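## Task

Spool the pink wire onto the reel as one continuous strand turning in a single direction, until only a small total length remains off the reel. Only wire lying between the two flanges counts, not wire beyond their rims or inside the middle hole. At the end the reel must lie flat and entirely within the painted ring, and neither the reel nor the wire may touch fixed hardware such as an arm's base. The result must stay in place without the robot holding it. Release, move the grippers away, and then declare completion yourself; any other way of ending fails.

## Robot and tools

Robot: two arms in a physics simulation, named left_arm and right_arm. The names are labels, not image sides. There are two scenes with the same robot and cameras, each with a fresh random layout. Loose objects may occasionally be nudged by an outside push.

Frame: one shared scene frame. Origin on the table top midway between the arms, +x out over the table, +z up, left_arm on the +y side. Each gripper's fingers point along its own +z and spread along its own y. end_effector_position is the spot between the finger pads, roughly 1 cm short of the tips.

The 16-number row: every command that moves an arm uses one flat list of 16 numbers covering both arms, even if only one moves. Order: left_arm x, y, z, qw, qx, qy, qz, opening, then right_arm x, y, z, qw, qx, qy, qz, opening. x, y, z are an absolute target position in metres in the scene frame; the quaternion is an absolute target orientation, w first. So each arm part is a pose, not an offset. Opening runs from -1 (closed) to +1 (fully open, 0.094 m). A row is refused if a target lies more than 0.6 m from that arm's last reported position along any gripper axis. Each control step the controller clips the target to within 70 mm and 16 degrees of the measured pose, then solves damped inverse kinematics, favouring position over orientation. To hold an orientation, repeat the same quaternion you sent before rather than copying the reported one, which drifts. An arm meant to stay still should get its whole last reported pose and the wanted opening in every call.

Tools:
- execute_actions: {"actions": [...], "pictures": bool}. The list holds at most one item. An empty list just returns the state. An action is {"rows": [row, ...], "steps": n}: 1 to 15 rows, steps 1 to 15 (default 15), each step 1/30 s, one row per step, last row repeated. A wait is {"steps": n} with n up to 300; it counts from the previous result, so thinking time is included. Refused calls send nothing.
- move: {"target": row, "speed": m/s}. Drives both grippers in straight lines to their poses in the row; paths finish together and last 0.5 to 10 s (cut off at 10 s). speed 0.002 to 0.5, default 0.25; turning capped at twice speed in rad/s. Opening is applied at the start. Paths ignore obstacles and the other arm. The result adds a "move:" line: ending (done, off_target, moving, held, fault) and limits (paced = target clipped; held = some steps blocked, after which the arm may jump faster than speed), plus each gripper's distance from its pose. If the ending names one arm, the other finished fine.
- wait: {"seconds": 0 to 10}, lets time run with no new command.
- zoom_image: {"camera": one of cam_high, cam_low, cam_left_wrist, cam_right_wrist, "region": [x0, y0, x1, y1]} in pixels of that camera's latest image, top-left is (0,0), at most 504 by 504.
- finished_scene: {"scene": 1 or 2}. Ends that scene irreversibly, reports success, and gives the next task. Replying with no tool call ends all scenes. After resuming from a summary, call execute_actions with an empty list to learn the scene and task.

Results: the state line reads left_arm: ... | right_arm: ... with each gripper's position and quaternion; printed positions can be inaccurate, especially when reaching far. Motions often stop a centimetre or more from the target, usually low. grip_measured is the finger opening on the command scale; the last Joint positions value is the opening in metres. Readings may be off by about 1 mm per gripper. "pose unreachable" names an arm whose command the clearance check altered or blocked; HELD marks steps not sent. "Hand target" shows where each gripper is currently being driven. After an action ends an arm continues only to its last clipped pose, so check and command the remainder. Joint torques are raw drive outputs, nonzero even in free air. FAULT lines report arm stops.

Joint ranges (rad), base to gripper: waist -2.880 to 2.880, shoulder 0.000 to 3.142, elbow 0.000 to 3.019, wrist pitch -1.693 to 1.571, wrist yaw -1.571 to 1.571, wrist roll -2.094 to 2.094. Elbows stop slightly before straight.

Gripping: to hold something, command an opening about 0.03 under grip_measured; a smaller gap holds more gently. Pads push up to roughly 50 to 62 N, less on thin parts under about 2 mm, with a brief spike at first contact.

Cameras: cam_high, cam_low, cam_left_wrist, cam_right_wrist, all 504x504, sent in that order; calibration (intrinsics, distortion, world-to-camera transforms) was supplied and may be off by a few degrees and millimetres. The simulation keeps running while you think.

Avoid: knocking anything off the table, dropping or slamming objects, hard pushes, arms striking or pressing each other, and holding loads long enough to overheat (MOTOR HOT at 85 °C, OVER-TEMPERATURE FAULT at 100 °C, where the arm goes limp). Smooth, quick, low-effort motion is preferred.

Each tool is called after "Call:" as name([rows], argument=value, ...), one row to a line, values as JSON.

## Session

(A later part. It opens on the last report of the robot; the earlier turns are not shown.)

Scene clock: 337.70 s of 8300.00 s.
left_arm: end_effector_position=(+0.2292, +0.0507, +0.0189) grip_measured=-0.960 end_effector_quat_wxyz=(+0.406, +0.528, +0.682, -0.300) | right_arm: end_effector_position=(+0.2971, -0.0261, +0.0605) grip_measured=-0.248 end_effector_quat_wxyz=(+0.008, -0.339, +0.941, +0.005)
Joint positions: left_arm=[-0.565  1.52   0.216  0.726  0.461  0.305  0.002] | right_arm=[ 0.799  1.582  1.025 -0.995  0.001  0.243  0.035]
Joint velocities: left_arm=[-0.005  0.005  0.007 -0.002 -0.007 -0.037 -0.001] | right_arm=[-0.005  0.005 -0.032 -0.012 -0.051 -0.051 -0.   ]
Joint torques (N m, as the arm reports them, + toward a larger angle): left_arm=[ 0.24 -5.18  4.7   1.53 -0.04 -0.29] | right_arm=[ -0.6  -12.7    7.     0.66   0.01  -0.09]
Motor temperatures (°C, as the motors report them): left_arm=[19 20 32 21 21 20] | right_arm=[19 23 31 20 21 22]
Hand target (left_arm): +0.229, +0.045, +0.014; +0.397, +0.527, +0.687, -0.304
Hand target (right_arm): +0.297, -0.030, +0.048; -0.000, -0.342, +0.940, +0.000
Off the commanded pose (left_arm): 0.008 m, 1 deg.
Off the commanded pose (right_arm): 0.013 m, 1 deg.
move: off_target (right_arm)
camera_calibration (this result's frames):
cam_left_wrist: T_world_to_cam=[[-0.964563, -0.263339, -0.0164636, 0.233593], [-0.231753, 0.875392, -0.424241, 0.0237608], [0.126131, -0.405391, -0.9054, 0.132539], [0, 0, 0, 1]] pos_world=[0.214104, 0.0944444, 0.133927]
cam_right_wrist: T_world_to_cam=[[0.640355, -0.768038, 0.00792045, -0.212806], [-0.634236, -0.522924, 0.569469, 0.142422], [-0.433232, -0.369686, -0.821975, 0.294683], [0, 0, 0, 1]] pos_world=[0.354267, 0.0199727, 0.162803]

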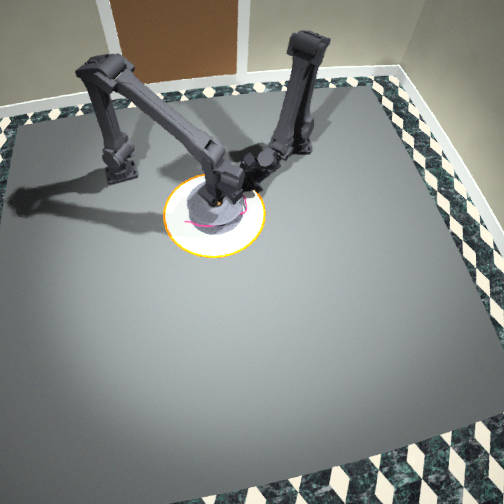

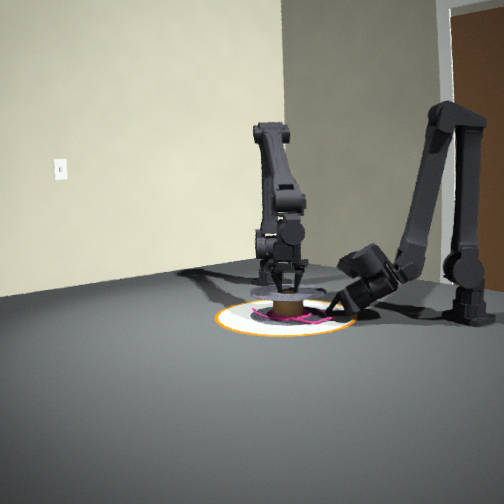

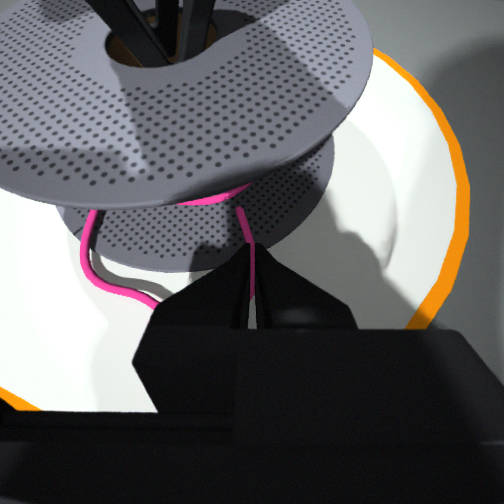

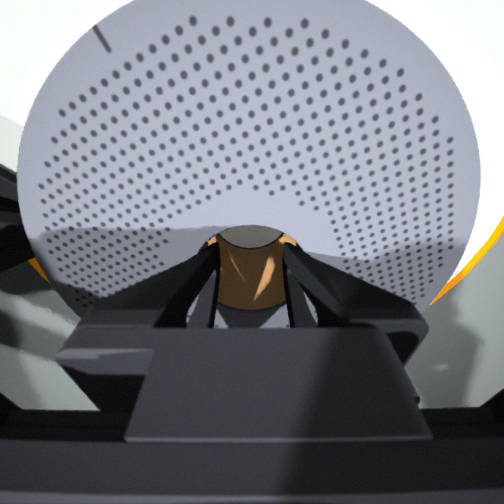

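Call:
move(target=[0.225,0.04,0.045,0.397,0.527,0.687,-0.304,-1, 0.297,-0.03,0.048,0,-0.342,0.94,0,-0.2], speed=0.05)

Call:
move(target=[0.232,-0.008,0.035,0.496,0.383,0.735,-0.258,-1, 0.297,-0.03,0.048,0,0.087,0.996,0,-0.2], speed=0.08)

Call:
zoom_image(camera="cam_low", region=[200,250,420,380])

Scene clock: 341.50 s of 8300.00 s.
left_arm: end_effector_position=(+0.2191, +0.0508, +0.0382) grip_measured=-0.960 end_effector_quat_wxyz=(+0.395, +0.530, +0.688, -0.300) | right_arm: end_effector_position=(+0.2971, -0.0261, +0.0605) grip_measured=-0.248 end_effector_quat_wxyz=(+0.008, -0.339, +0.941, +0.005)
Joint positions: left_arm=[-0.594  1.359  0.216  0.546  0.439  0.287  0.002] | right_arm=[ 0.799  1.582  1.025 -0.995  0.001  0.243  0.035]
Joint velocities: left_arm=[ 0.005 -0.005  0.007 -0.022 -0.022 -0.037  0.001] | right_arm=[-0.005  0.005  0.017  0.007 -0.022 -0.022  0.   ]
Joint torques (N m, as the arm reports them, + toward a larger angle): left_arm=[ 0.36 -6.54  7.21  0.85 -0.04 -0.27] | right_arm=[ -0.61 -12.71   7.     0.66   0.01  -0.08]
Motor temperatures (°C, as the motors report them): left_arm=[19 20 31 21 21 20] | right_arm=[19 23 30 20 21 22]
Hand target (left_arm): +0.224, +0.041, +0.046; +0.397, +0.527, +0.687, -0.304
Hand target (right_arm): +0.297, -0.030, +0.048; -0.000, -0.342, +0.940, +0.000
Off the commanded pose (left_arm): 0.014 m, 1 deg.
Off the commanded pose (right_arm): 0.013 m, 1 deg.
move: off_target (left_arm, right_arm)
camera_calibration (this result's frames):
cam_left_wrist: T_world_to_cam=[[-0.965273, -0.261231, -0.00270569, 0.223748], [-0.237904, 0.883264, -0.404038, 0.0297505], [0.107937, -0.389363, -0.914738, 0.154823], [0, 0, 0, 1]] pos_world=[0.206344, 0.0924549, 0.154249]
cam_right_wrist: T_world_to_cam=[[0.640355, -0.768038, 0.00792045, -0.212806], [-0.634236, -0.522924, 0.569469, 0.142422], [-0.433232, -0.369686, -0.821975, 0.294683], [0, 0, 0, 1]] pos_world=[0.354267, 0.0199727, 0.162803]

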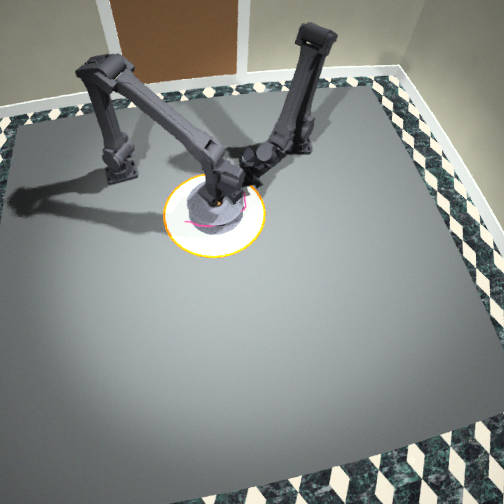

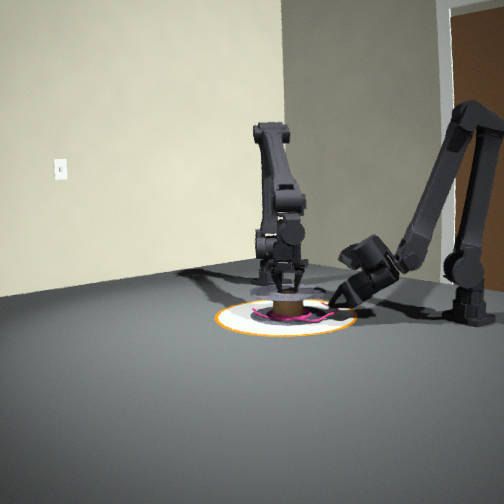

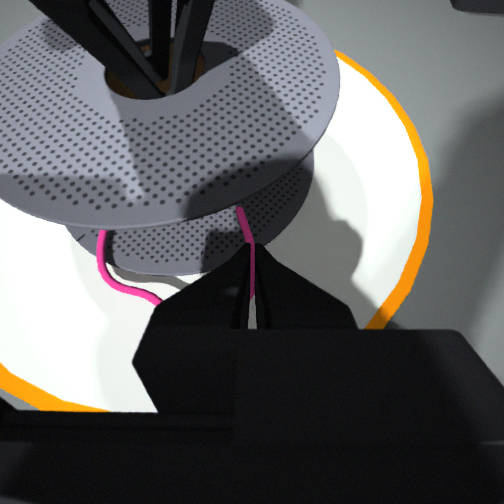

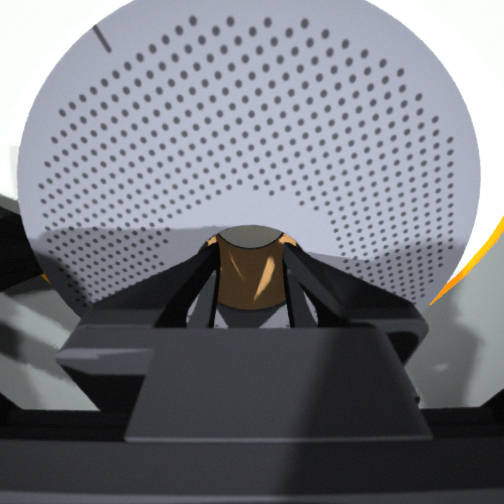

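Scene clock: 347.27 s of 8300.00 s.
left_arm: end_effector_position=(+0.2279, +0.0046, +0.0265) grip_measured=-0.960 end_effector_quat_wxyz=(+0.485, +0.391, +0.742, -0.247) | right_arm: end_effector_position=(+0.2975, -0.0263, +0.0605) grip_measured=-0.249 end_effector_quat_wxyz=(+0.006, +0.072, +0.997, +0.007)
Joint positions: left_arm=[-0.889  1.646  0.25   0.973 -0.117 -0.04   0.002] | right_arm=[ 0.799  1.582  1.025 -0.995  0.003  1.077  0.035]
Joint velocities: left_arm=[-0.005 -0.005  0.007  0.027 -0.037 -0.066 -0.   ] | right_arm=[ 0.005  0.005  0.012  0.002  0.007 -0.081  0.   ]
Joint torques (N m, as the arm reports them, + toward a larger angle): left_arm=[ 0.38 -7.61  4.85  3.21 -0.22 -0.29] | right_arm=[ -0.57 -12.64   6.97   0.61   0.     0.3 ]
Motor temperatures (°C, as the motors report them): left_arm=[19 20 31 21 21 20] | right_arm=[19 23 30 20 21 22]
Hand target (left_arm): +0.230, -0.009, +0.035; +0.496, +0.382, +0.735, -0.262
Hand target (right_arm): +0.297, -0.030, +0.048; +0.000, +0.087, +0.996, -0.000
Off the commanded pose (left_arm): 0.016 m, 2 deg.
Off the commanded pose (right_arm): 0.013 m, 2 deg.
move: off_target (left_arm, right_arm)
camera_calibration (this result's frames):
cam_left_wrist: T_world_to_cam=[[-0.818654, -0.574212, -0.00928117, 0.188329], [-0.491452, 0.708841, -0.505984, 0.129136], [0.297121, -0.409664, -0.862493, 0.080764], [0, 0, 0, 1]] pos_world=[0.193643, 0.0496902, 0.136747]
cam_right_wrist: T_world_to_cam=[[-0.139119, -0.990269, -0.00352621, 0.013519], [-0.810614, 0.111833, 0.574803, 0.211325], [-0.568815, 0.0828243, -0.818285, 0.346734], [0, 0, 0, 1]] pos_world=[0.370412, -0.0389637, 0.162305]

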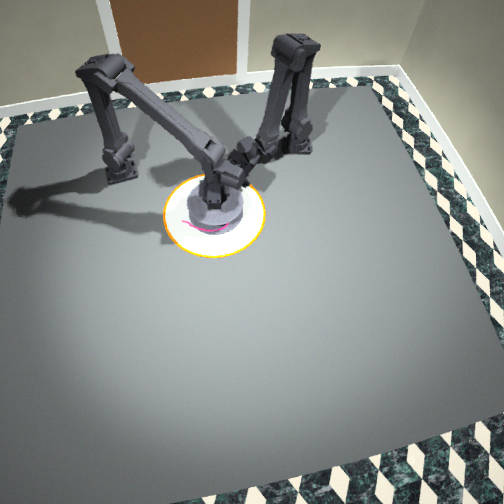

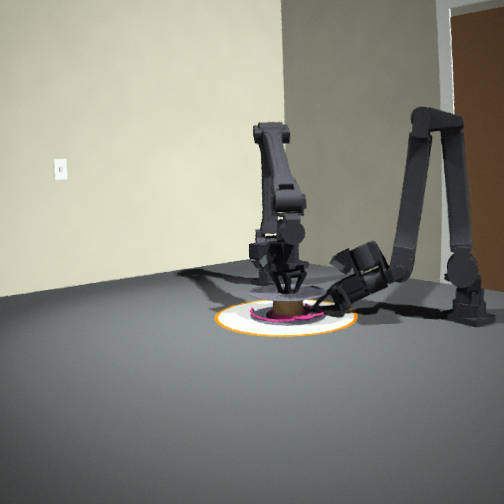

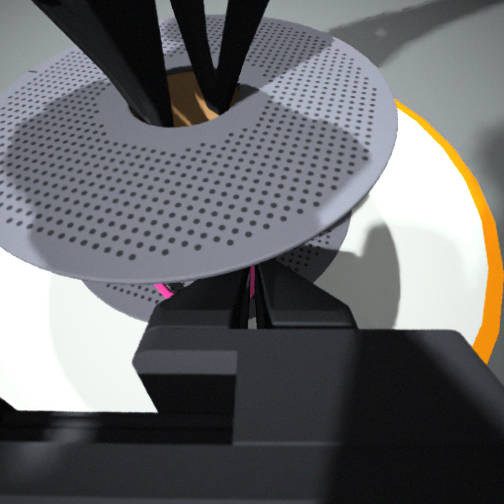

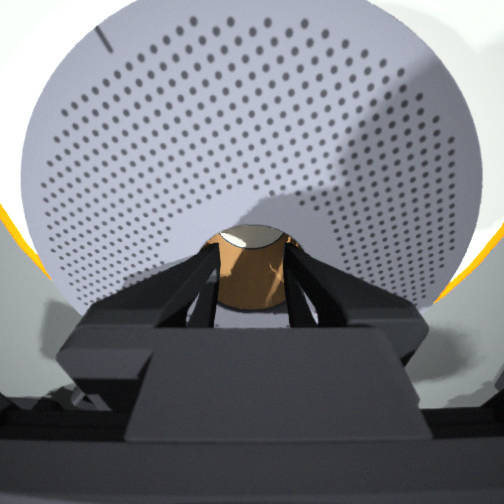

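Region (200, 250, 420, 380) of cam_low's 504x504 image, scaled by 2.291, with more detail than that image has; it fills the top 298 rows of this view, and the rest is white.

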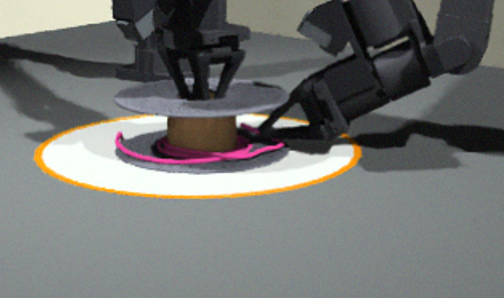

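Call:
move(target=[0.232,-0.008,0.035,0.496,0.383,0.735,-0.258,-1, 0.305,-0.02,0.125,0,0.087,0.996,0,-1], speed=0.1)

Call:
move(target=[0.232,-0.008,0.035,0.496,0.383,0.735,-0.258,-1, 0.27,-0.18,0.09,0.507,-0.149,0.844,0.089,-0.4], speed=0.15)

Scene clock: 351.30 s of 8300.00 s.
left_arm: end_effector_position=(+0.2279, +0.0046, +0.0265) grip_measured=-0.960 end_effector_quat_wxyz=(+0.485, +0.390, +0.742, -0.247) | right_arm: end_effector_position=(+0.2934, -0.0315, +0.1054) grip_measured=-0.996 end_effector_quat_wxyz=(-0.010, +0.078, +0.997, -0.019)
Joint positions: left_arm=[-0.889  1.646  0.25   0.973 -0.117 -0.04   0.002] | right_arm=[ 0.799  1.544  1.113 -1.182  0.002  1.09   0.   ]
Joint velocities: left_arm=[ 0.005 -0.005  0.012  0.007  0.051 -0.081  0.   ] | right_arm=[ 0.005  0.005 -0.022 -0.012  0.007  0.022  0.   ]
Joint torques (N m, as the arm reports them, + toward a larger angle): left_arm=[ 0.86 -8.47  4.77  2.6  -0.2  -0.21] | right_arm=[ -0.73 -15.4   12.46  -0.46   0.03   0.17]
Motor temperatures (°C, as the motors report them): left_arm=[19 21 30 21 21 20] | right_arm=[19 23 30 20 21 22]
Hand target (left_arm): +0.232, -0.008, +0.035; +0.496, +0.383, +0.735, -0.258
Hand target (right_arm): +0.304, -0.021, +0.125; +0.000, +0.087, +0.996, +0.000
Off the commanded pose (left_arm): 0.016 m, 2 deg.
Off the commanded pose (right_arm): 0.026 m, 3 deg.
move: off_target (left_arm, right_arm)
camera_calibration (this result's frames):
cam_left_wrist: T_world_to_cam=[[-0.81848, -0.57447, -0.00858434, 0.188272], [-0.49196, 0.708485, -0.505989, 0.129253], [0.296758, -0.409919, -0.862497, 0.0808482], [0, 0, 0, 1]] pos_world=[0.193692, 0.0497239, 0.136748]
cam_right_wrist: T_world_to_cam=[[-0.151093, -0.987249, 0.0501102, 0.00592233], [-0.787023, 0.150813, 0.598206, 0.174597], [-0.598135, 0.0509469, -0.799774, 0.387267], [0, 0, 0, 1]] pos_world=[0.369945, -0.0402147, 0.204985]

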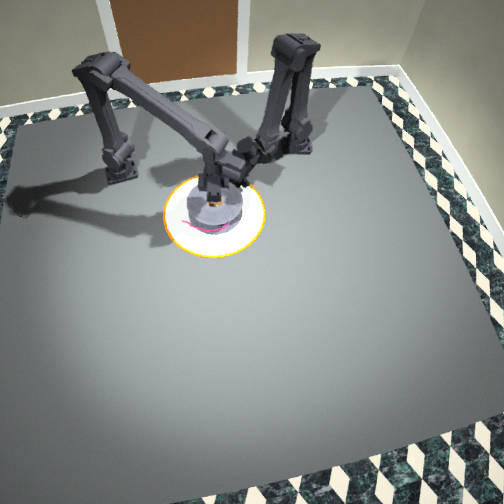

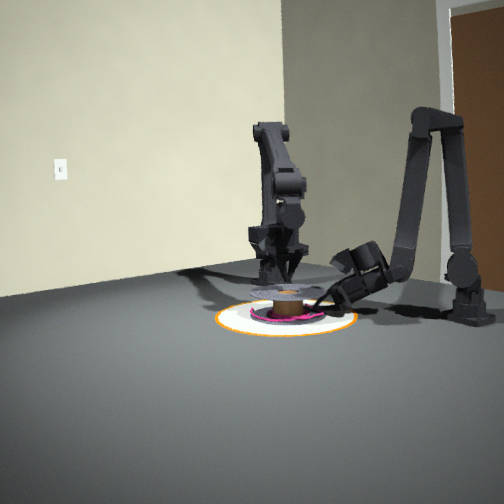

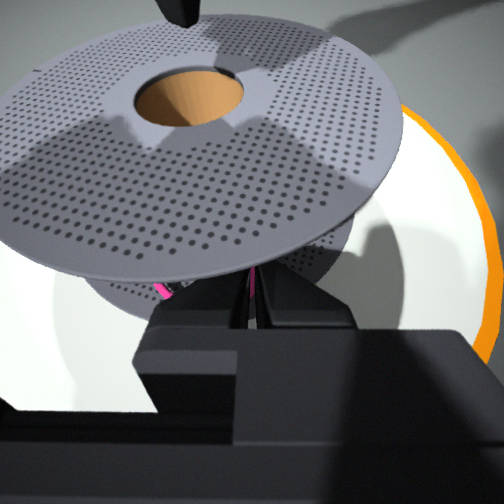

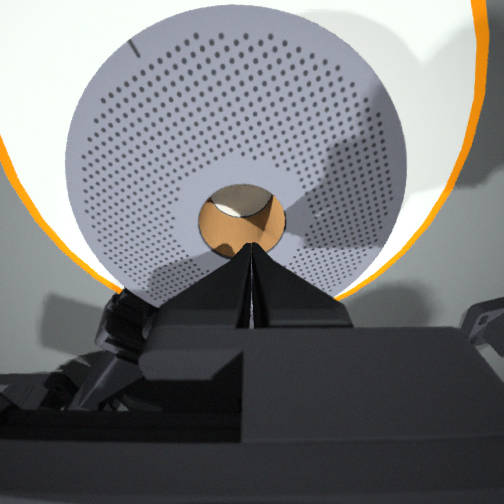

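Scene clock: 355.80 s of 8300.00 s.
left_arm: end_effector_position=(+0.2279, +0.0046, +0.0265) grip_measured=-0.960 end_effector_quat_wxyz=(+0.485, +0.390, +0.742, -0.247) | right_arm: end_effector_position=(+0.2690, -0.1774, +0.0864) grip_measured=-0.402 end_effector_quat_wxyz=(+0.503, -0.153, +0.847, +0.081)
Joint positions: left_arm=[-0.889  1.646  0.25   0.973 -0.117 -0.04   0.002] | right_arm=[0.905 0.759 0.119 0.018 0.601 0.367 0.028]
Joint velocities: left_arm=[ 0.005 -0.015 -0.002  0.002 -0.066  0.051  0.   ] | right_arm=[-0.015 -0.005 -0.002 -0.007 -0.066 -0.051 -0.   ]
Joint torques (N m, as the arm reports them, + toward a larger angle): left_arm=[ 0.84 -8.5   4.78  2.61 -0.2  -0.21] | right_arm=[-0.52 -2.75  7.96  2.27  0.16 -0.06]
Motor temperatures (°C, as the motors report them): left_arm=[19 21 30 21 21 20] | right_arm=[19 23 30 20 22 22]
Hand target (left_arm): +0.232, -0.008, +0.035; +0.496, +0.383, +0.735, -0.258
Hand target (right_arm): +0.269, -0.179, +0.087; +0.509, -0.153, +0.843, +0.084
Off the commanded pose (left_arm): 0.016 m, 2 deg.
Off the commanded pose (right_arm): 0.005 m, 1 deg.
move: off_target (left_arm)
camera_calibration (this result's frames):
cam_left_wrist: T_world_to_cam=[[-0.81848, -0.57447, -0.00858434, 0.188272], [-0.49196, 0.708485, -0.505989, 0.129253], [0.296758, -0.409919, -0.862497, 0.0808482], [0, 0, 0, 1]] pos_world=[0.193692, 0.0497239, 0.136748]
cam_right_wrist: T_world_to_cam=[[0.332764, -0.942672, 0.0252516, -0.26101], [-0.847502, -0.310697, -0.430357, 0.212039], [0.413531, 0.121807, -0.902305, 0.114197], [0, 0, 0, 1]] pos_world=[0.219334, -0.194077, 0.200884]

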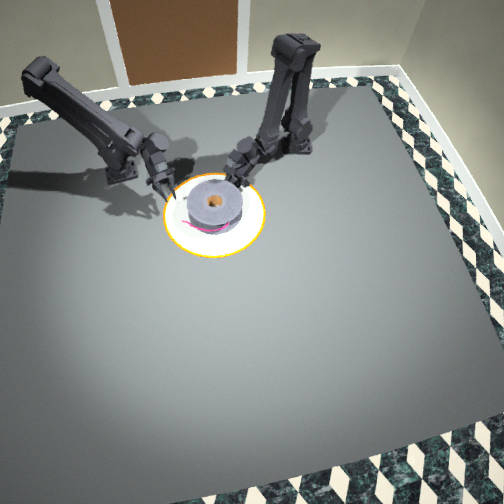

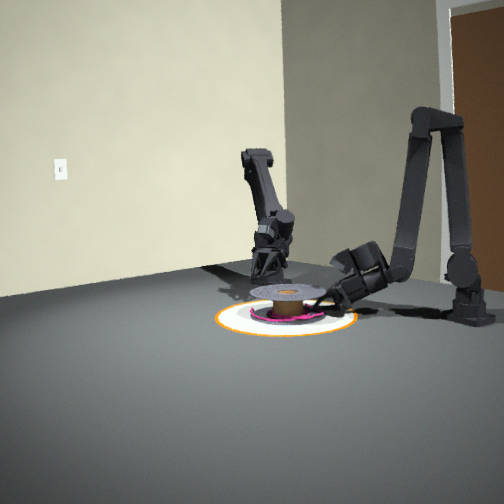

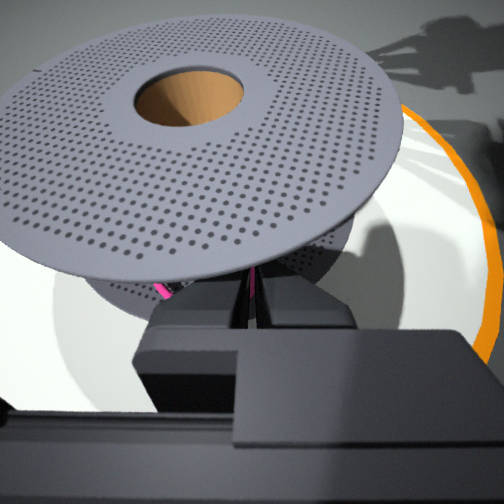

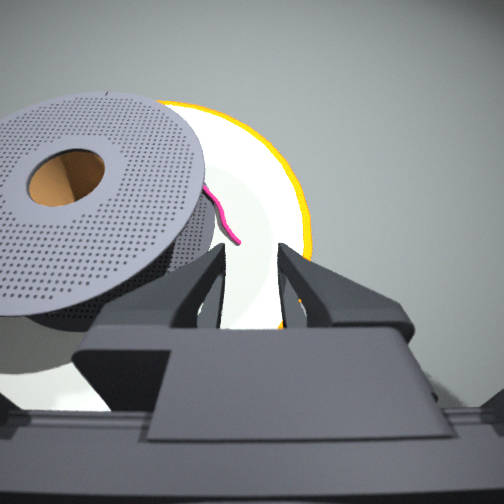

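Call:
move(target=[0.232,-0.008,0.035,0.496,0.383,0.735,-0.258,-1, 0.312,-0.152,0.035,0.5165,-0.3175,0.766,0.214,-0.5], speed=0.1)

Scene clock: 361.87 s of 8300.00 s.
left_arm: end_effector_position=(+0.2279, +0.0046, +0.0265) grip_measured=-0.960 end_effector_quat_wxyz=(+0.485, +0.390, +0.742, -0.247) | right_arm: end_effector_position=(+0.3022, -0.1537, +0.0303) grip_measured=-0.498 end_effector_quat_wxyz=(+0.506, -0.320, +0.771, +0.217)
Joint positions: left_arm=[-0.889  1.646  0.25   0.973 -0.117 -0.04   0.002] | right_arm=[ 0.46   1.569  0.05   1.106 -0.187 -0.069  0.024]
Joint velocities: left_arm=[-0.005 -0.005  0.002  0.002 -0.022 -0.022 -0.001] | right_arm=[-0.005  0.005 -0.007  0.012  0.022  0.007 -0.001]
Joint torques (N m, as the arm reports them, + toward a larger angle): left_arm=[ 0.82 -8.51  4.78  2.61 -0.2  -0.21] | right_arm=[-1.49 -5.8   3.75  2.51 -0.11 -0.07]
Motor temperatures (°C, as the motors report them): left_arm=[19 21 30 21 21 20] | right_arm=[19 22 30 20 22 22]
Hand target (left_arm): +0.232, -0.008, +0.035; +0.496, +0.383, +0.735, -0.258
Hand target (right_arm): +0.312, -0.152, +0.035; +0.519, -0.318, +0.764, +0.213
Off the commanded pose (left_arm): 0.016 m, 2 deg.
Off the commanded pose (right_arm): 0.011 m, 1 deg.
After step 90, 0.33 s passed at rest.
move: off_target (left_arm, right_arm)
camera_calibration (this result's frames):
cam_left_wrist: T_world_to_cam=[[-0.81848, -0.57447, -0.00858434, 0.188272], [-0.49196, 0.708485, -0.505989, 0.129253], [0.296758, -0.409919, -0.862497, 0.0808482], [0, 0, 0, 1]] pos_world=[0.193692, 0.0497239, 0.136748]
cam_right_wrist: T_world_to_cam=[[0.706745, -0.707463, -0.00269656, -0.324224], [-0.607272, -0.604691, -0.515335, 0.108222], [0.36295, 0.365848, -0.856985, 0.098422], [0, 0, 0, 1]] pos_world=[0.259141, -0.199943, 0.139242]

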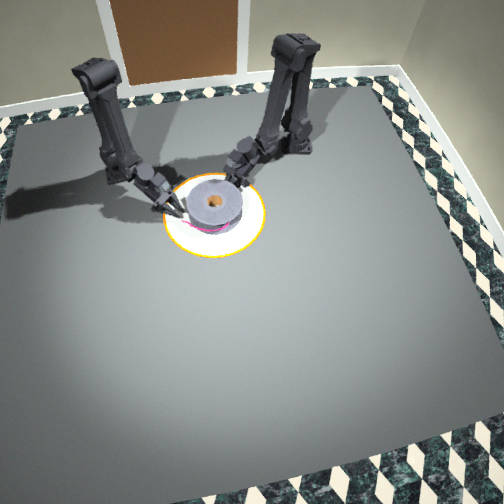

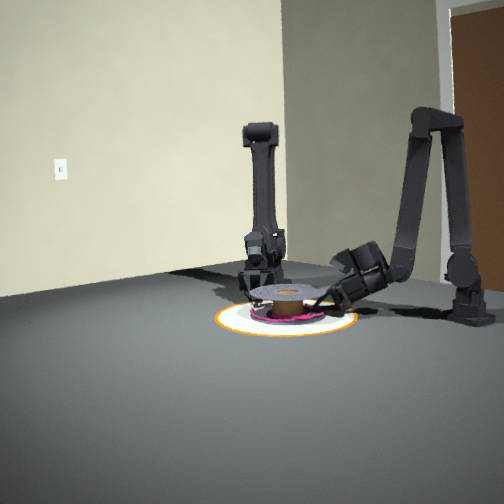

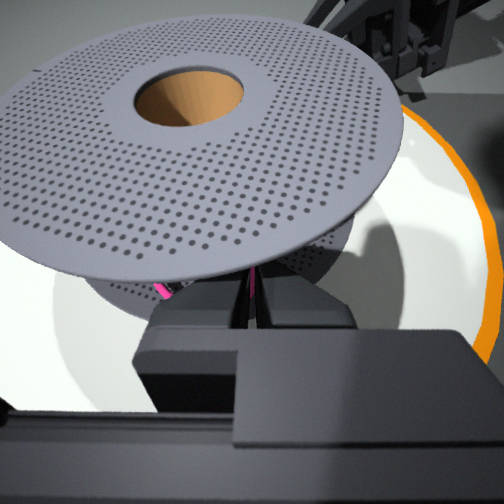

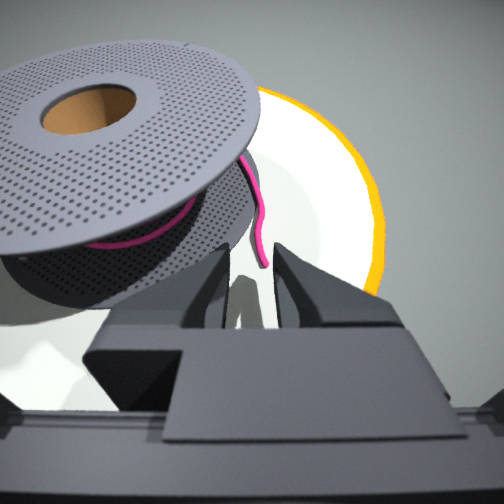

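Call:
execute_actions(actions=[])

Scene clock: 368.03 s of 8300.00 s.
left_arm: end_effector_position=(+0.2279, +0.0046, +0.0265) grip_measured=-0.960 end_effector_quat_wxyz=(+0.485, +0.390, +0.742, -0.247) | right_arm: end_effector_position=(+0.3022, -0.1536, +0.0304) grip_measured=-0.498 end_effector_quat_wxyz=(+0.506, -0.320, +0.771, +0.217)
Joint positions: left_arm=[-0.889  1.646  0.25   0.973 -0.117 -0.04   0.002] | right_arm=[ 0.46   1.569  0.05   1.106 -0.187 -0.07   0.024]
Joint velocities: left_arm=[-0.005 -0.015  0.012 -0.007 -0.095 -0.022 -0.   ] | right_arm=[ 0.005  0.005 -0.002 -0.017 -0.022 -0.007 -0.001]
Joint torques (N m, as the arm reports them, + toward a larger angle): left_arm=[ 0.81 -8.54  4.77  2.61 -0.2  -0.2 ] | right_arm=[-1.44 -5.85  3.72  2.52 -0.11 -0.06]
Motor temperatures (°C, as the motors report them): left_arm=[19 21 30 21 21 20] | right_arm=[19 22 29 20 22 22]
Hand target (left_arm): +0.232, -0.008, +0.035; +0.496, +0.383, +0.735, -0.258
Hand target (right_arm): +0.312, -0.152, +0.035; +0.519, -0.318, +0.764, +0.213
Off the commanded pose (left_arm): 0.016 m, 2 deg.
Off the commanded pose (right_arm): 0.011 m, 1 deg.
Steps of this call (steps 1 to 90: nothing new was sent; then 3.17 s passed at rest). Readings (end_effector_position):
1: left_arm (+0.2279, +0.0046, +0.0265) | right_arm (+0.3022, -0.1536, +0.0304)
2: left_arm (+0.2279, +0.0046, +0.0265) | right_arm (+0.3022, -0.1536, +0.0304)
4: left_arm (+0.2279, +0.0046, +0.0265) | right_arm (+0.3022, -0.1536, +0.0304)
8: left_arm (+0.2279, +0.0046, +0.0265) | right_arm (+0.3022, -0.1536, +0.0304)
90: the state above
camera_calibration (this result's frames):
cam_left_wrist: T_world_to_cam=[[-0.81848, -0.57447, -0.00858434, 0.188272], [-0.49196, 0.708485, -0.505989, 0.129253], [0.296758, -0.409919, -0.862497, 0.0808482], [0, 0, 0, 1]] pos_world=[0.193692, 0.0497239, 0.136748]
cam_right_wrist: T_world_to_cam=[[0.707066, -0.707146, -0.00157253, -0.324313], [-0.606448, -0.605233, -0.515669, 0.107975], [0.363701, 0.365565, -0.856787, 0.0981994], [0, 0, 0, 1]] pos_world=[0.259077, -0.199885, 0.139305]

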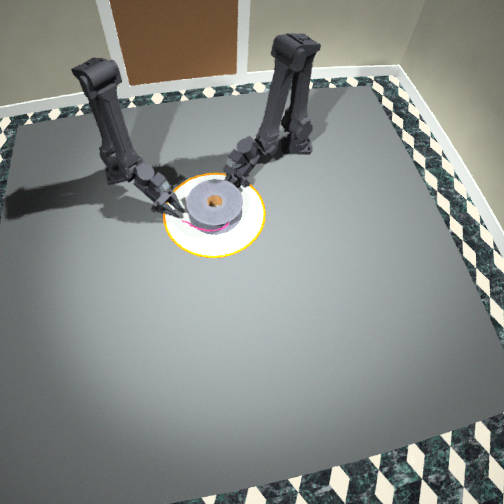

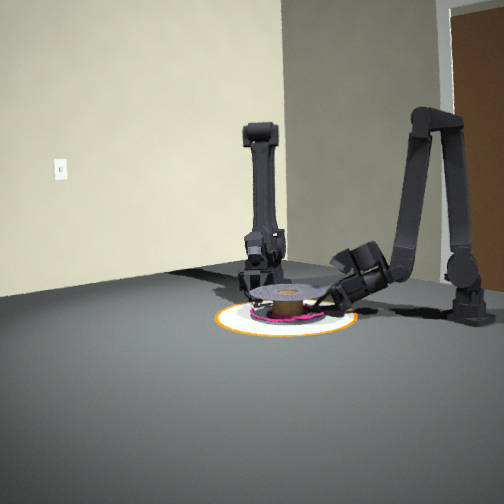

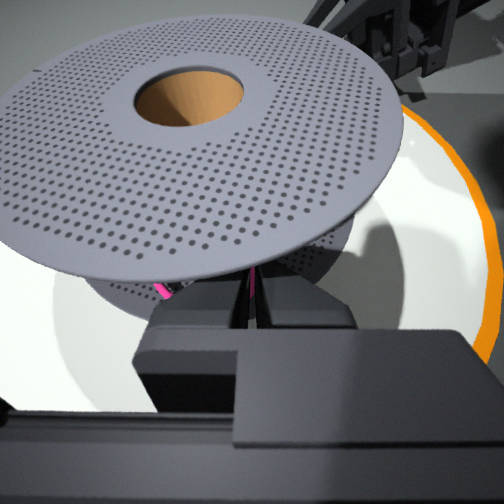

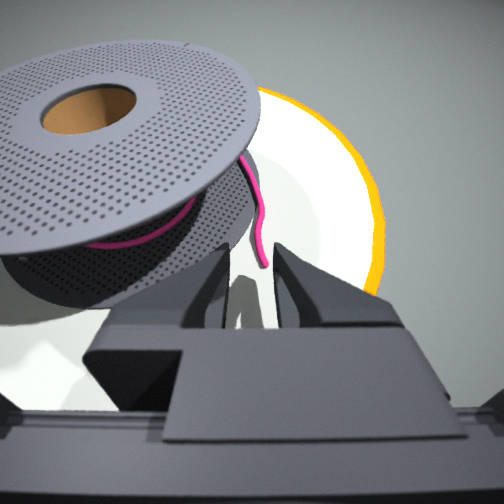

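Call:
move(target=[0.232,-0.008,0.035,0.496,0.383,0.735,-0.258,-1,0.327,-0.147,0.01,0.5165,-0.3175,0.766,0.214,-0.5], speed=0.04)

Scene clock: 370.77 s of 8300.00 s.
left_arm: end_effector_position=(+0.2279, +0.0046, +0.0265) grip_measured=-0.960 end_effector_quat_wxyz=(+0.485, +0.390, +0.742, -0.247) | right_arm: end_effector_position=(+0.3212, -0.1448, +0.0116) grip_measured=-0.498 end_effector_quat_wxyz=(+0.512, -0.320, +0.767, +0.219)
Joint positions: left_arm=[-0.889  1.646  0.25   0.973 -0.117 -0.04   0.002] | right_arm=[ 0.441  1.79   0.109  1.283 -0.207 -0.077  0.024]
Joint velocities: left_arm=[-0.005  0.005 -0.002 -0.002 -0.022  0.022  0.001] | right_arm=[-0.005 -0.024  0.002 -0.007 -0.022 -0.051 -0.001]
Joint torques (N m, as the arm reports them, + toward a larger angle): left_arm=[ 0.82 -8.51  4.77  2.6  -0.2  -0.21] | right_arm=[-1.54 -7.06  1.46  2.29 -0.08 -0.05]
Motor temperatures (°C, as the motors report them): left_arm=[19 21 30 21 21 20] | right_arm=[19 22 29 20 22 22]
Hand target (left_arm): +0.232, -0.008, +0.035; +0.496, +0.383, +0.735, -0.258
Hand target (right_arm): +0.327, -0.147, +0.010; +0.516, -0.318, +0.766, +0.214
Off the commanded pose (left_arm): 0.016 m, 2 deg.
Off the commanded pose (right_arm): 0.006 m, 1 deg.
move: off_target (left_arm)
camera_calibration (this result's frames):
cam_left_wrist: T_world_to_cam=[[-0.81848, -0.57447, -0.00858434, 0.188272], [-0.49196, 0.708485, -0.505989, 0.129253], [0.296758, -0.409919, -0.862497, 0.0808482], [0, 0, 0, 1]] pos_world=[0.193692, 0.0497239, 0.136748]
cam_right_wrist: T_world_to_cam=[[0.708604, -0.705606, -0.00030809, -0.331792], [-0.599096, -0.601411, -0.528572, 0.113479], [0.372779, 0.374733, -0.848888, 0.0702707], [0, 0, 0, 1]] pos_world=[0.276898, -0.1922, 0.119532]

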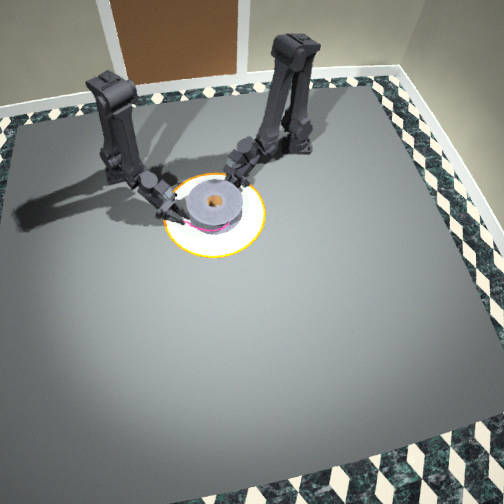

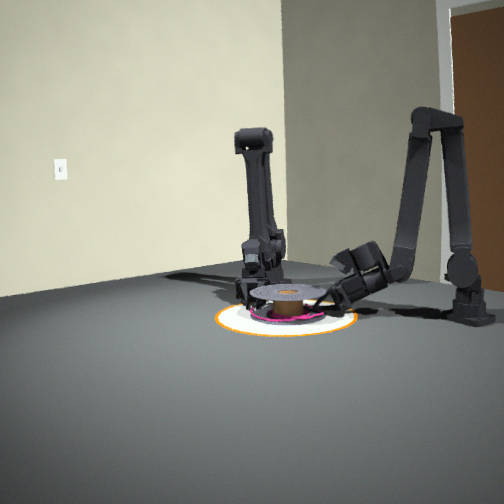

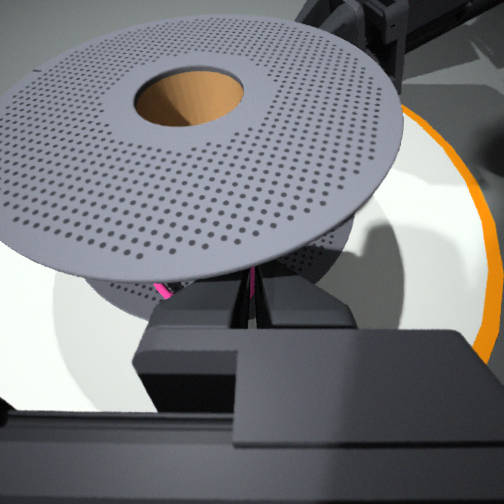

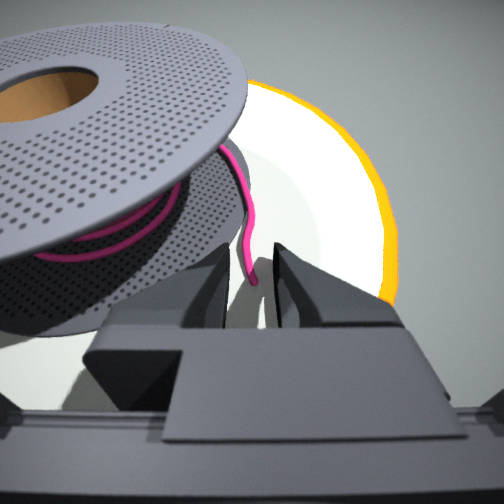

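Call:
move(target=[0.232,-0.008,0.035,0.496,0.383,0.735,-0.258,-1,0.327,-0.147,0.01,0.5165,-0.3175,0.766,0.214,-1], speed=0.04)

Call:
move(target=[0.232,-0.008,0.035,0.496,0.383,0.735,-0.258,-1,0.30,-0.15,0.036,0.5165,-0.3175,0.766,0.214,-1], speed=0.04)

Scene clock: 373.33 s of 8300.00 s.
left_arm: end_effector_position=(+0.2279, +0.0046, +0.0265) grip_measured=-0.960 end_effector_quat_wxyz=(+0.485, +0.390, +0.742, -0.247) | right_arm: end_effector_position=(+0.3212, -0.1448, +0.0116) grip_measured=-0.969 end_effector_quat_wxyz=(+0.512, -0.320, +0.766, +0.219)
Joint positions: left_arm=[-0.889  1.646  0.25   0.973 -0.117 -0.04   0.002] | right_arm=[ 0.441  1.79   0.109  1.283 -0.207 -0.078  0.001]
Joint velocities: left_arm=[-0.015 -0.015 -0.012 -0.002  0.007  0.007 -0.001] | right_arm=[-0.005 -0.005  0.002  0.012 -0.007 -0.007  0.001]
Joint torques (N m, as the arm reports them, + toward a larger angle): left_arm=[ 0.81 -8.54  4.78  2.61 -0.2  -0.21] | right_arm=[-1.42 -7.03  1.46  2.29 -0.04 -0.05]
Motor temperatures (°C, as the motors report them): left_arm=[19 21 30 21 21 20] | right_arm=[19 22 28 20 22 22]
Hand target (left_arm): +0.232, -0.008, +0.035; +0.496, +0.383, +0.735, -0.258
Hand target (right_arm): +0.327, -0.147, +0.010; +0.516, -0.318, +0.766, +0.214
Off the commanded pose (left_arm): 0.016 m, 2 deg.
Off the commanded pose (right_arm): 0.006 m, 1 deg.
move: off_target (left_arm)
camera_calibration (this result's frames):
cam_left_wrist: T_world_to_cam=[[-0.81848, -0.57447, -0.00858434, 0.188272], [-0.49196, 0.708485, -0.505989, 0.129253], [0.296758, -0.409919, -0.862497, 0.0808482], [0, 0, 0, 1]] pos_world=[0.193692, 0.0497239, 0.136748]
cam_right_wrist: T_world_to_cam=[[0.708706, -0.705504, 0.0000447749, -0.331814], [-0.598875, -0.601627, -0.528576, 0.113377], [0.372939, 0.374578, -0.848886, 0.0701967], [0, 0, 0, 1]] pos_world=[0.276878, -0.19218, 0.119532]

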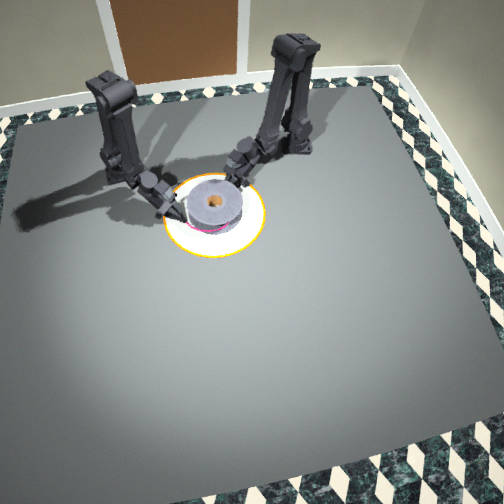

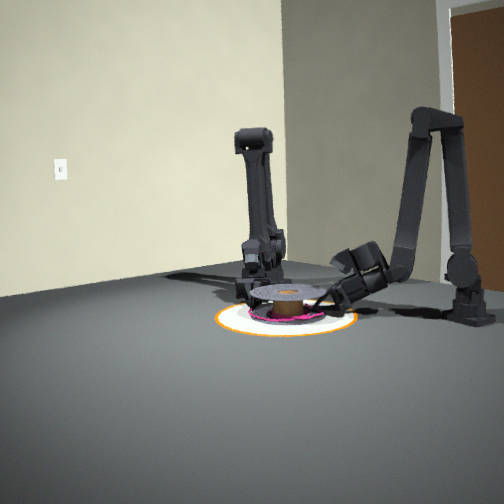

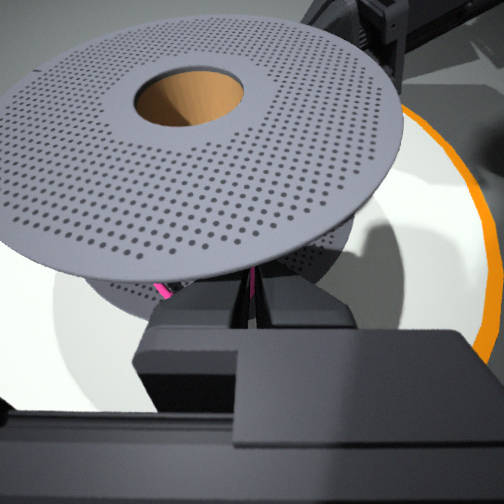

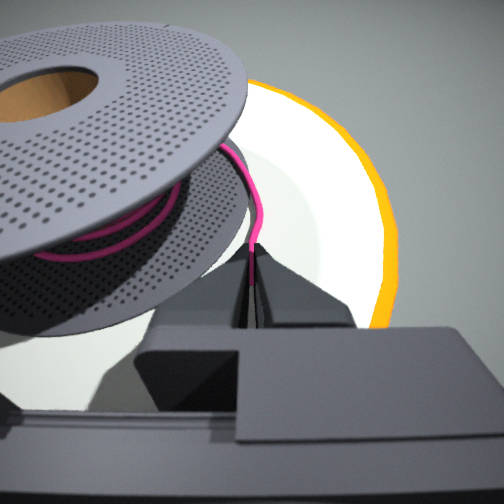

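Scene clock: 374.47 s of 8300.00 s.
left_arm: end_effector_position=(+0.2279, +0.0046, +0.0265) grip_measured=-0.960 end_effector_quat_wxyz=(+0.485, +0.390, +0.742, -0.247) | right_arm: end_effector_position=(+0.3055, -0.1516, +0.0368) grip_measured=-0.969 end_effector_quat_wxyz=(+0.522, -0.316, +0.764, +0.209)
Joint positions: left_arm=[-0.889  1.646  0.25   0.973 -0.117 -0.04   0.002] | right_arm=[ 0.48   1.573  0.051  1.141 -0.148 -0.07   0.001]
Joint velocities: left_arm=[ 0.005 -0.015 -0.007 -0.012  0.051 -0.007  0.   ] | right_arm=[-0.015 -0.005  0.022 -0.017 -0.066 -0.022  0.   ]
Joint torques (N m, as the arm reports them, + toward a larger angle): left_arm=[ 0.83 -8.43  4.78  2.6  -0.2  -0.2 ] | right_arm=[ 1.33 -8.07  1.53  1.25  0.12  0.15]
Motor temperatures (°C, as the motors report them): left_arm=[19 21 30 21 21 20] | right_arm=[19 22 28 20 22 22]
Hand target (left_arm): +0.232, -0.008, +0.035; +0.496, +0.383, +0.735, -0.258
Hand target (right_arm): +0.300, -0.150, +0.036; +0.516, -0.317, +0.766, +0.214
Off the commanded pose (left_arm): 0.016 m, 2 deg.
Off the commanded pose (right_arm): 0.006 m, 1 deg.
move: off_target (left_arm)
camera_calibration (this result's frames):
cam_left_wrist: T_world_to_cam=[[-0.81848, -0.57447, -0.00858434, 0.188272], [-0.49196, 0.708485, -0.505989, 0.129253], [0.296758, -0.409919, -0.862497, 0.0808482], [0, 0, 0, 1]] pos_world=[0.193692, 0.0497239, 0.136748]
cam_right_wrist: T_world_to_cam=[[0.694599, -0.719169, 0.0180981, -0.323904], [-0.598636, -0.59177, -0.539855, 0.115059], [0.398957, 0.364148, -0.841564, 0.0901455], [0, 0, 0, 1]] pos_world=[0.257898, -0.19768, 0.14384]

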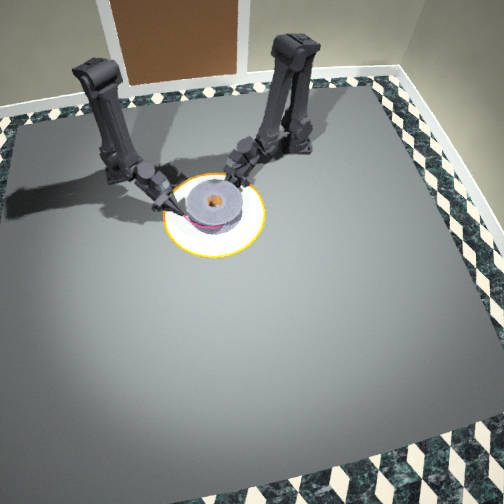

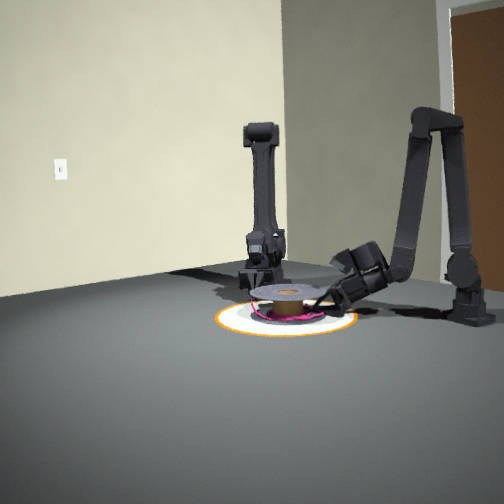

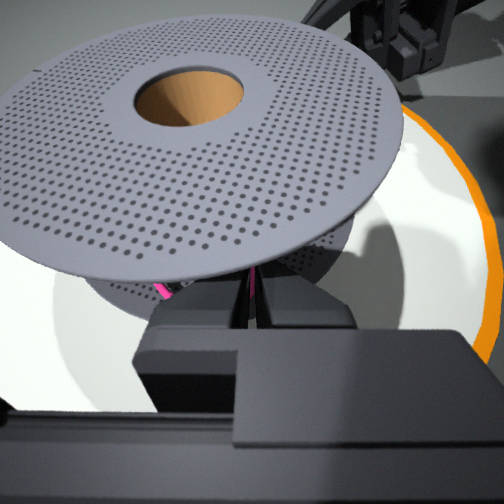

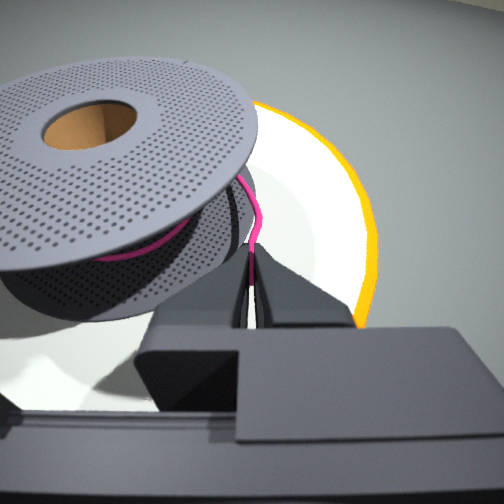

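Call:
move(target=[0.232,-0.008,0.035,0.496,0.383,0.735,-0.258,-1,0.255,-0.108,0.034,0.5165,-0.3175,0.766,0.214,-1], speed=0.04)

Scene clock: 377.97 s of 8300.00 s.
left_arm: end_effector_position=(+0.2279, +0.0046, +0.0265) grip_measured=-0.960 end_effector_quat_wxyz=(+0.485, +0.390, +0.742, -0.247) | right_arm: end_effector_position=(+0.2608, -0.1085, +0.0363) grip_measured=-0.969 end_effector_quat_wxyz=(+0.522, -0.315, +0.765, +0.209)
Joint positions: left_arm=[-0.889  1.646  0.25   0.973 -0.117 -0.04   0.002] | right_arm=[0.832 1.573 0.049 1.139 0.18  0.062 0.001]
Joint velocities: left_arm=[-0.005  0.005 -0.007 -0.002 -0.066  0.022  0.002] | right_arm=[-0.005 -0.015  0.017 -0.012 -0.037 -0.007  0.001]
Joint torques (N m, as the arm reports them, + toward a larger angle): left_arm=[ 0.8  -8.45  4.78  2.6  -0.2  -0.21] | right_arm=[ 1.42 -6.52  1.71  1.77  0.15  0.19]
Motor temperatures (°C, as the motors report them): left_arm=[19 21 29 21 21 20] | right_arm=[19 22 28 20 22 22]
Hand target (left_arm): +0.232, -0.008, +0.035; +0.496, +0.383, +0.735, -0.258
Hand target (right_arm): +0.255, -0.107, +0.034; +0.516, -0.318, +0.766, +0.214
Off the commanded pose (left_arm): 0.016 m, 2 deg.
Off the commanded pose (right_arm): 0.006 m, 1 deg.
move: off_target (left_arm)
camera_calibration (this result's frames):
cam_left_wrist: T_world_to_cam=[[-0.81848, -0.57447, -0.00858434, 0.188272], [-0.49196, 0.708485, -0.505989, 0.129253], [0.296758, -0.409919, -0.862497, 0.0808482], [0, 0, 0, 1]] pos_world=[0.193692, 0.0497239, 0.136748]
cam_right_wrist: T_world_to_cam=[[0.693693, -0.720062, 0.0173617, -0.261698], [-0.600157, -0.591171, -0.538821, 0.113941], [0.398248, 0.363357, -0.842241, 0.0920284], [0, 0, 0, 1]] pos_world=[0.21327, -0.15452, 0.143447]

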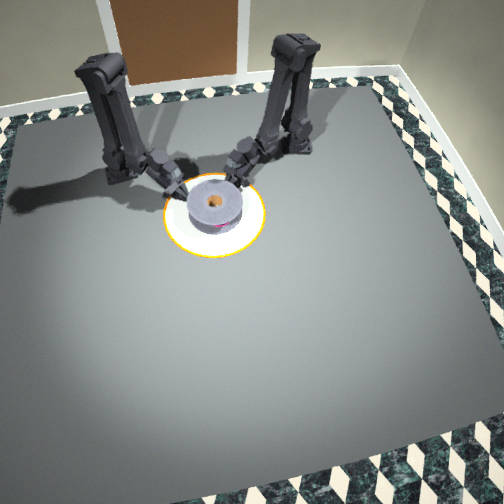

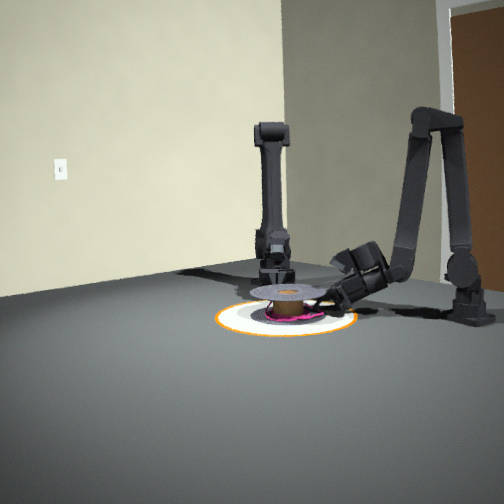

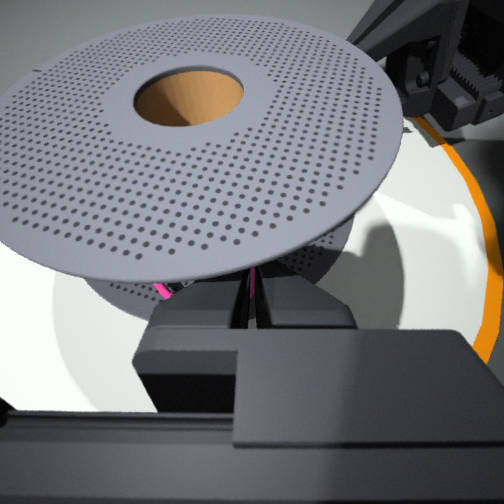

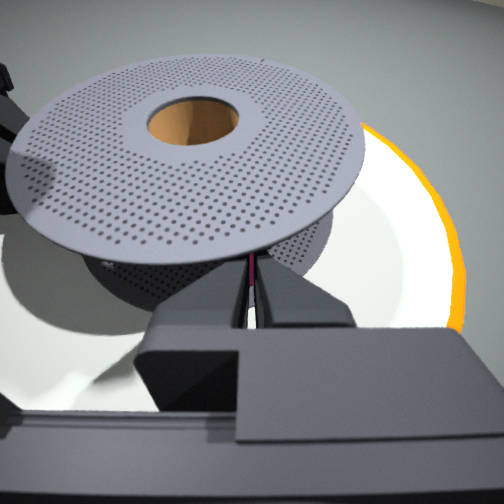

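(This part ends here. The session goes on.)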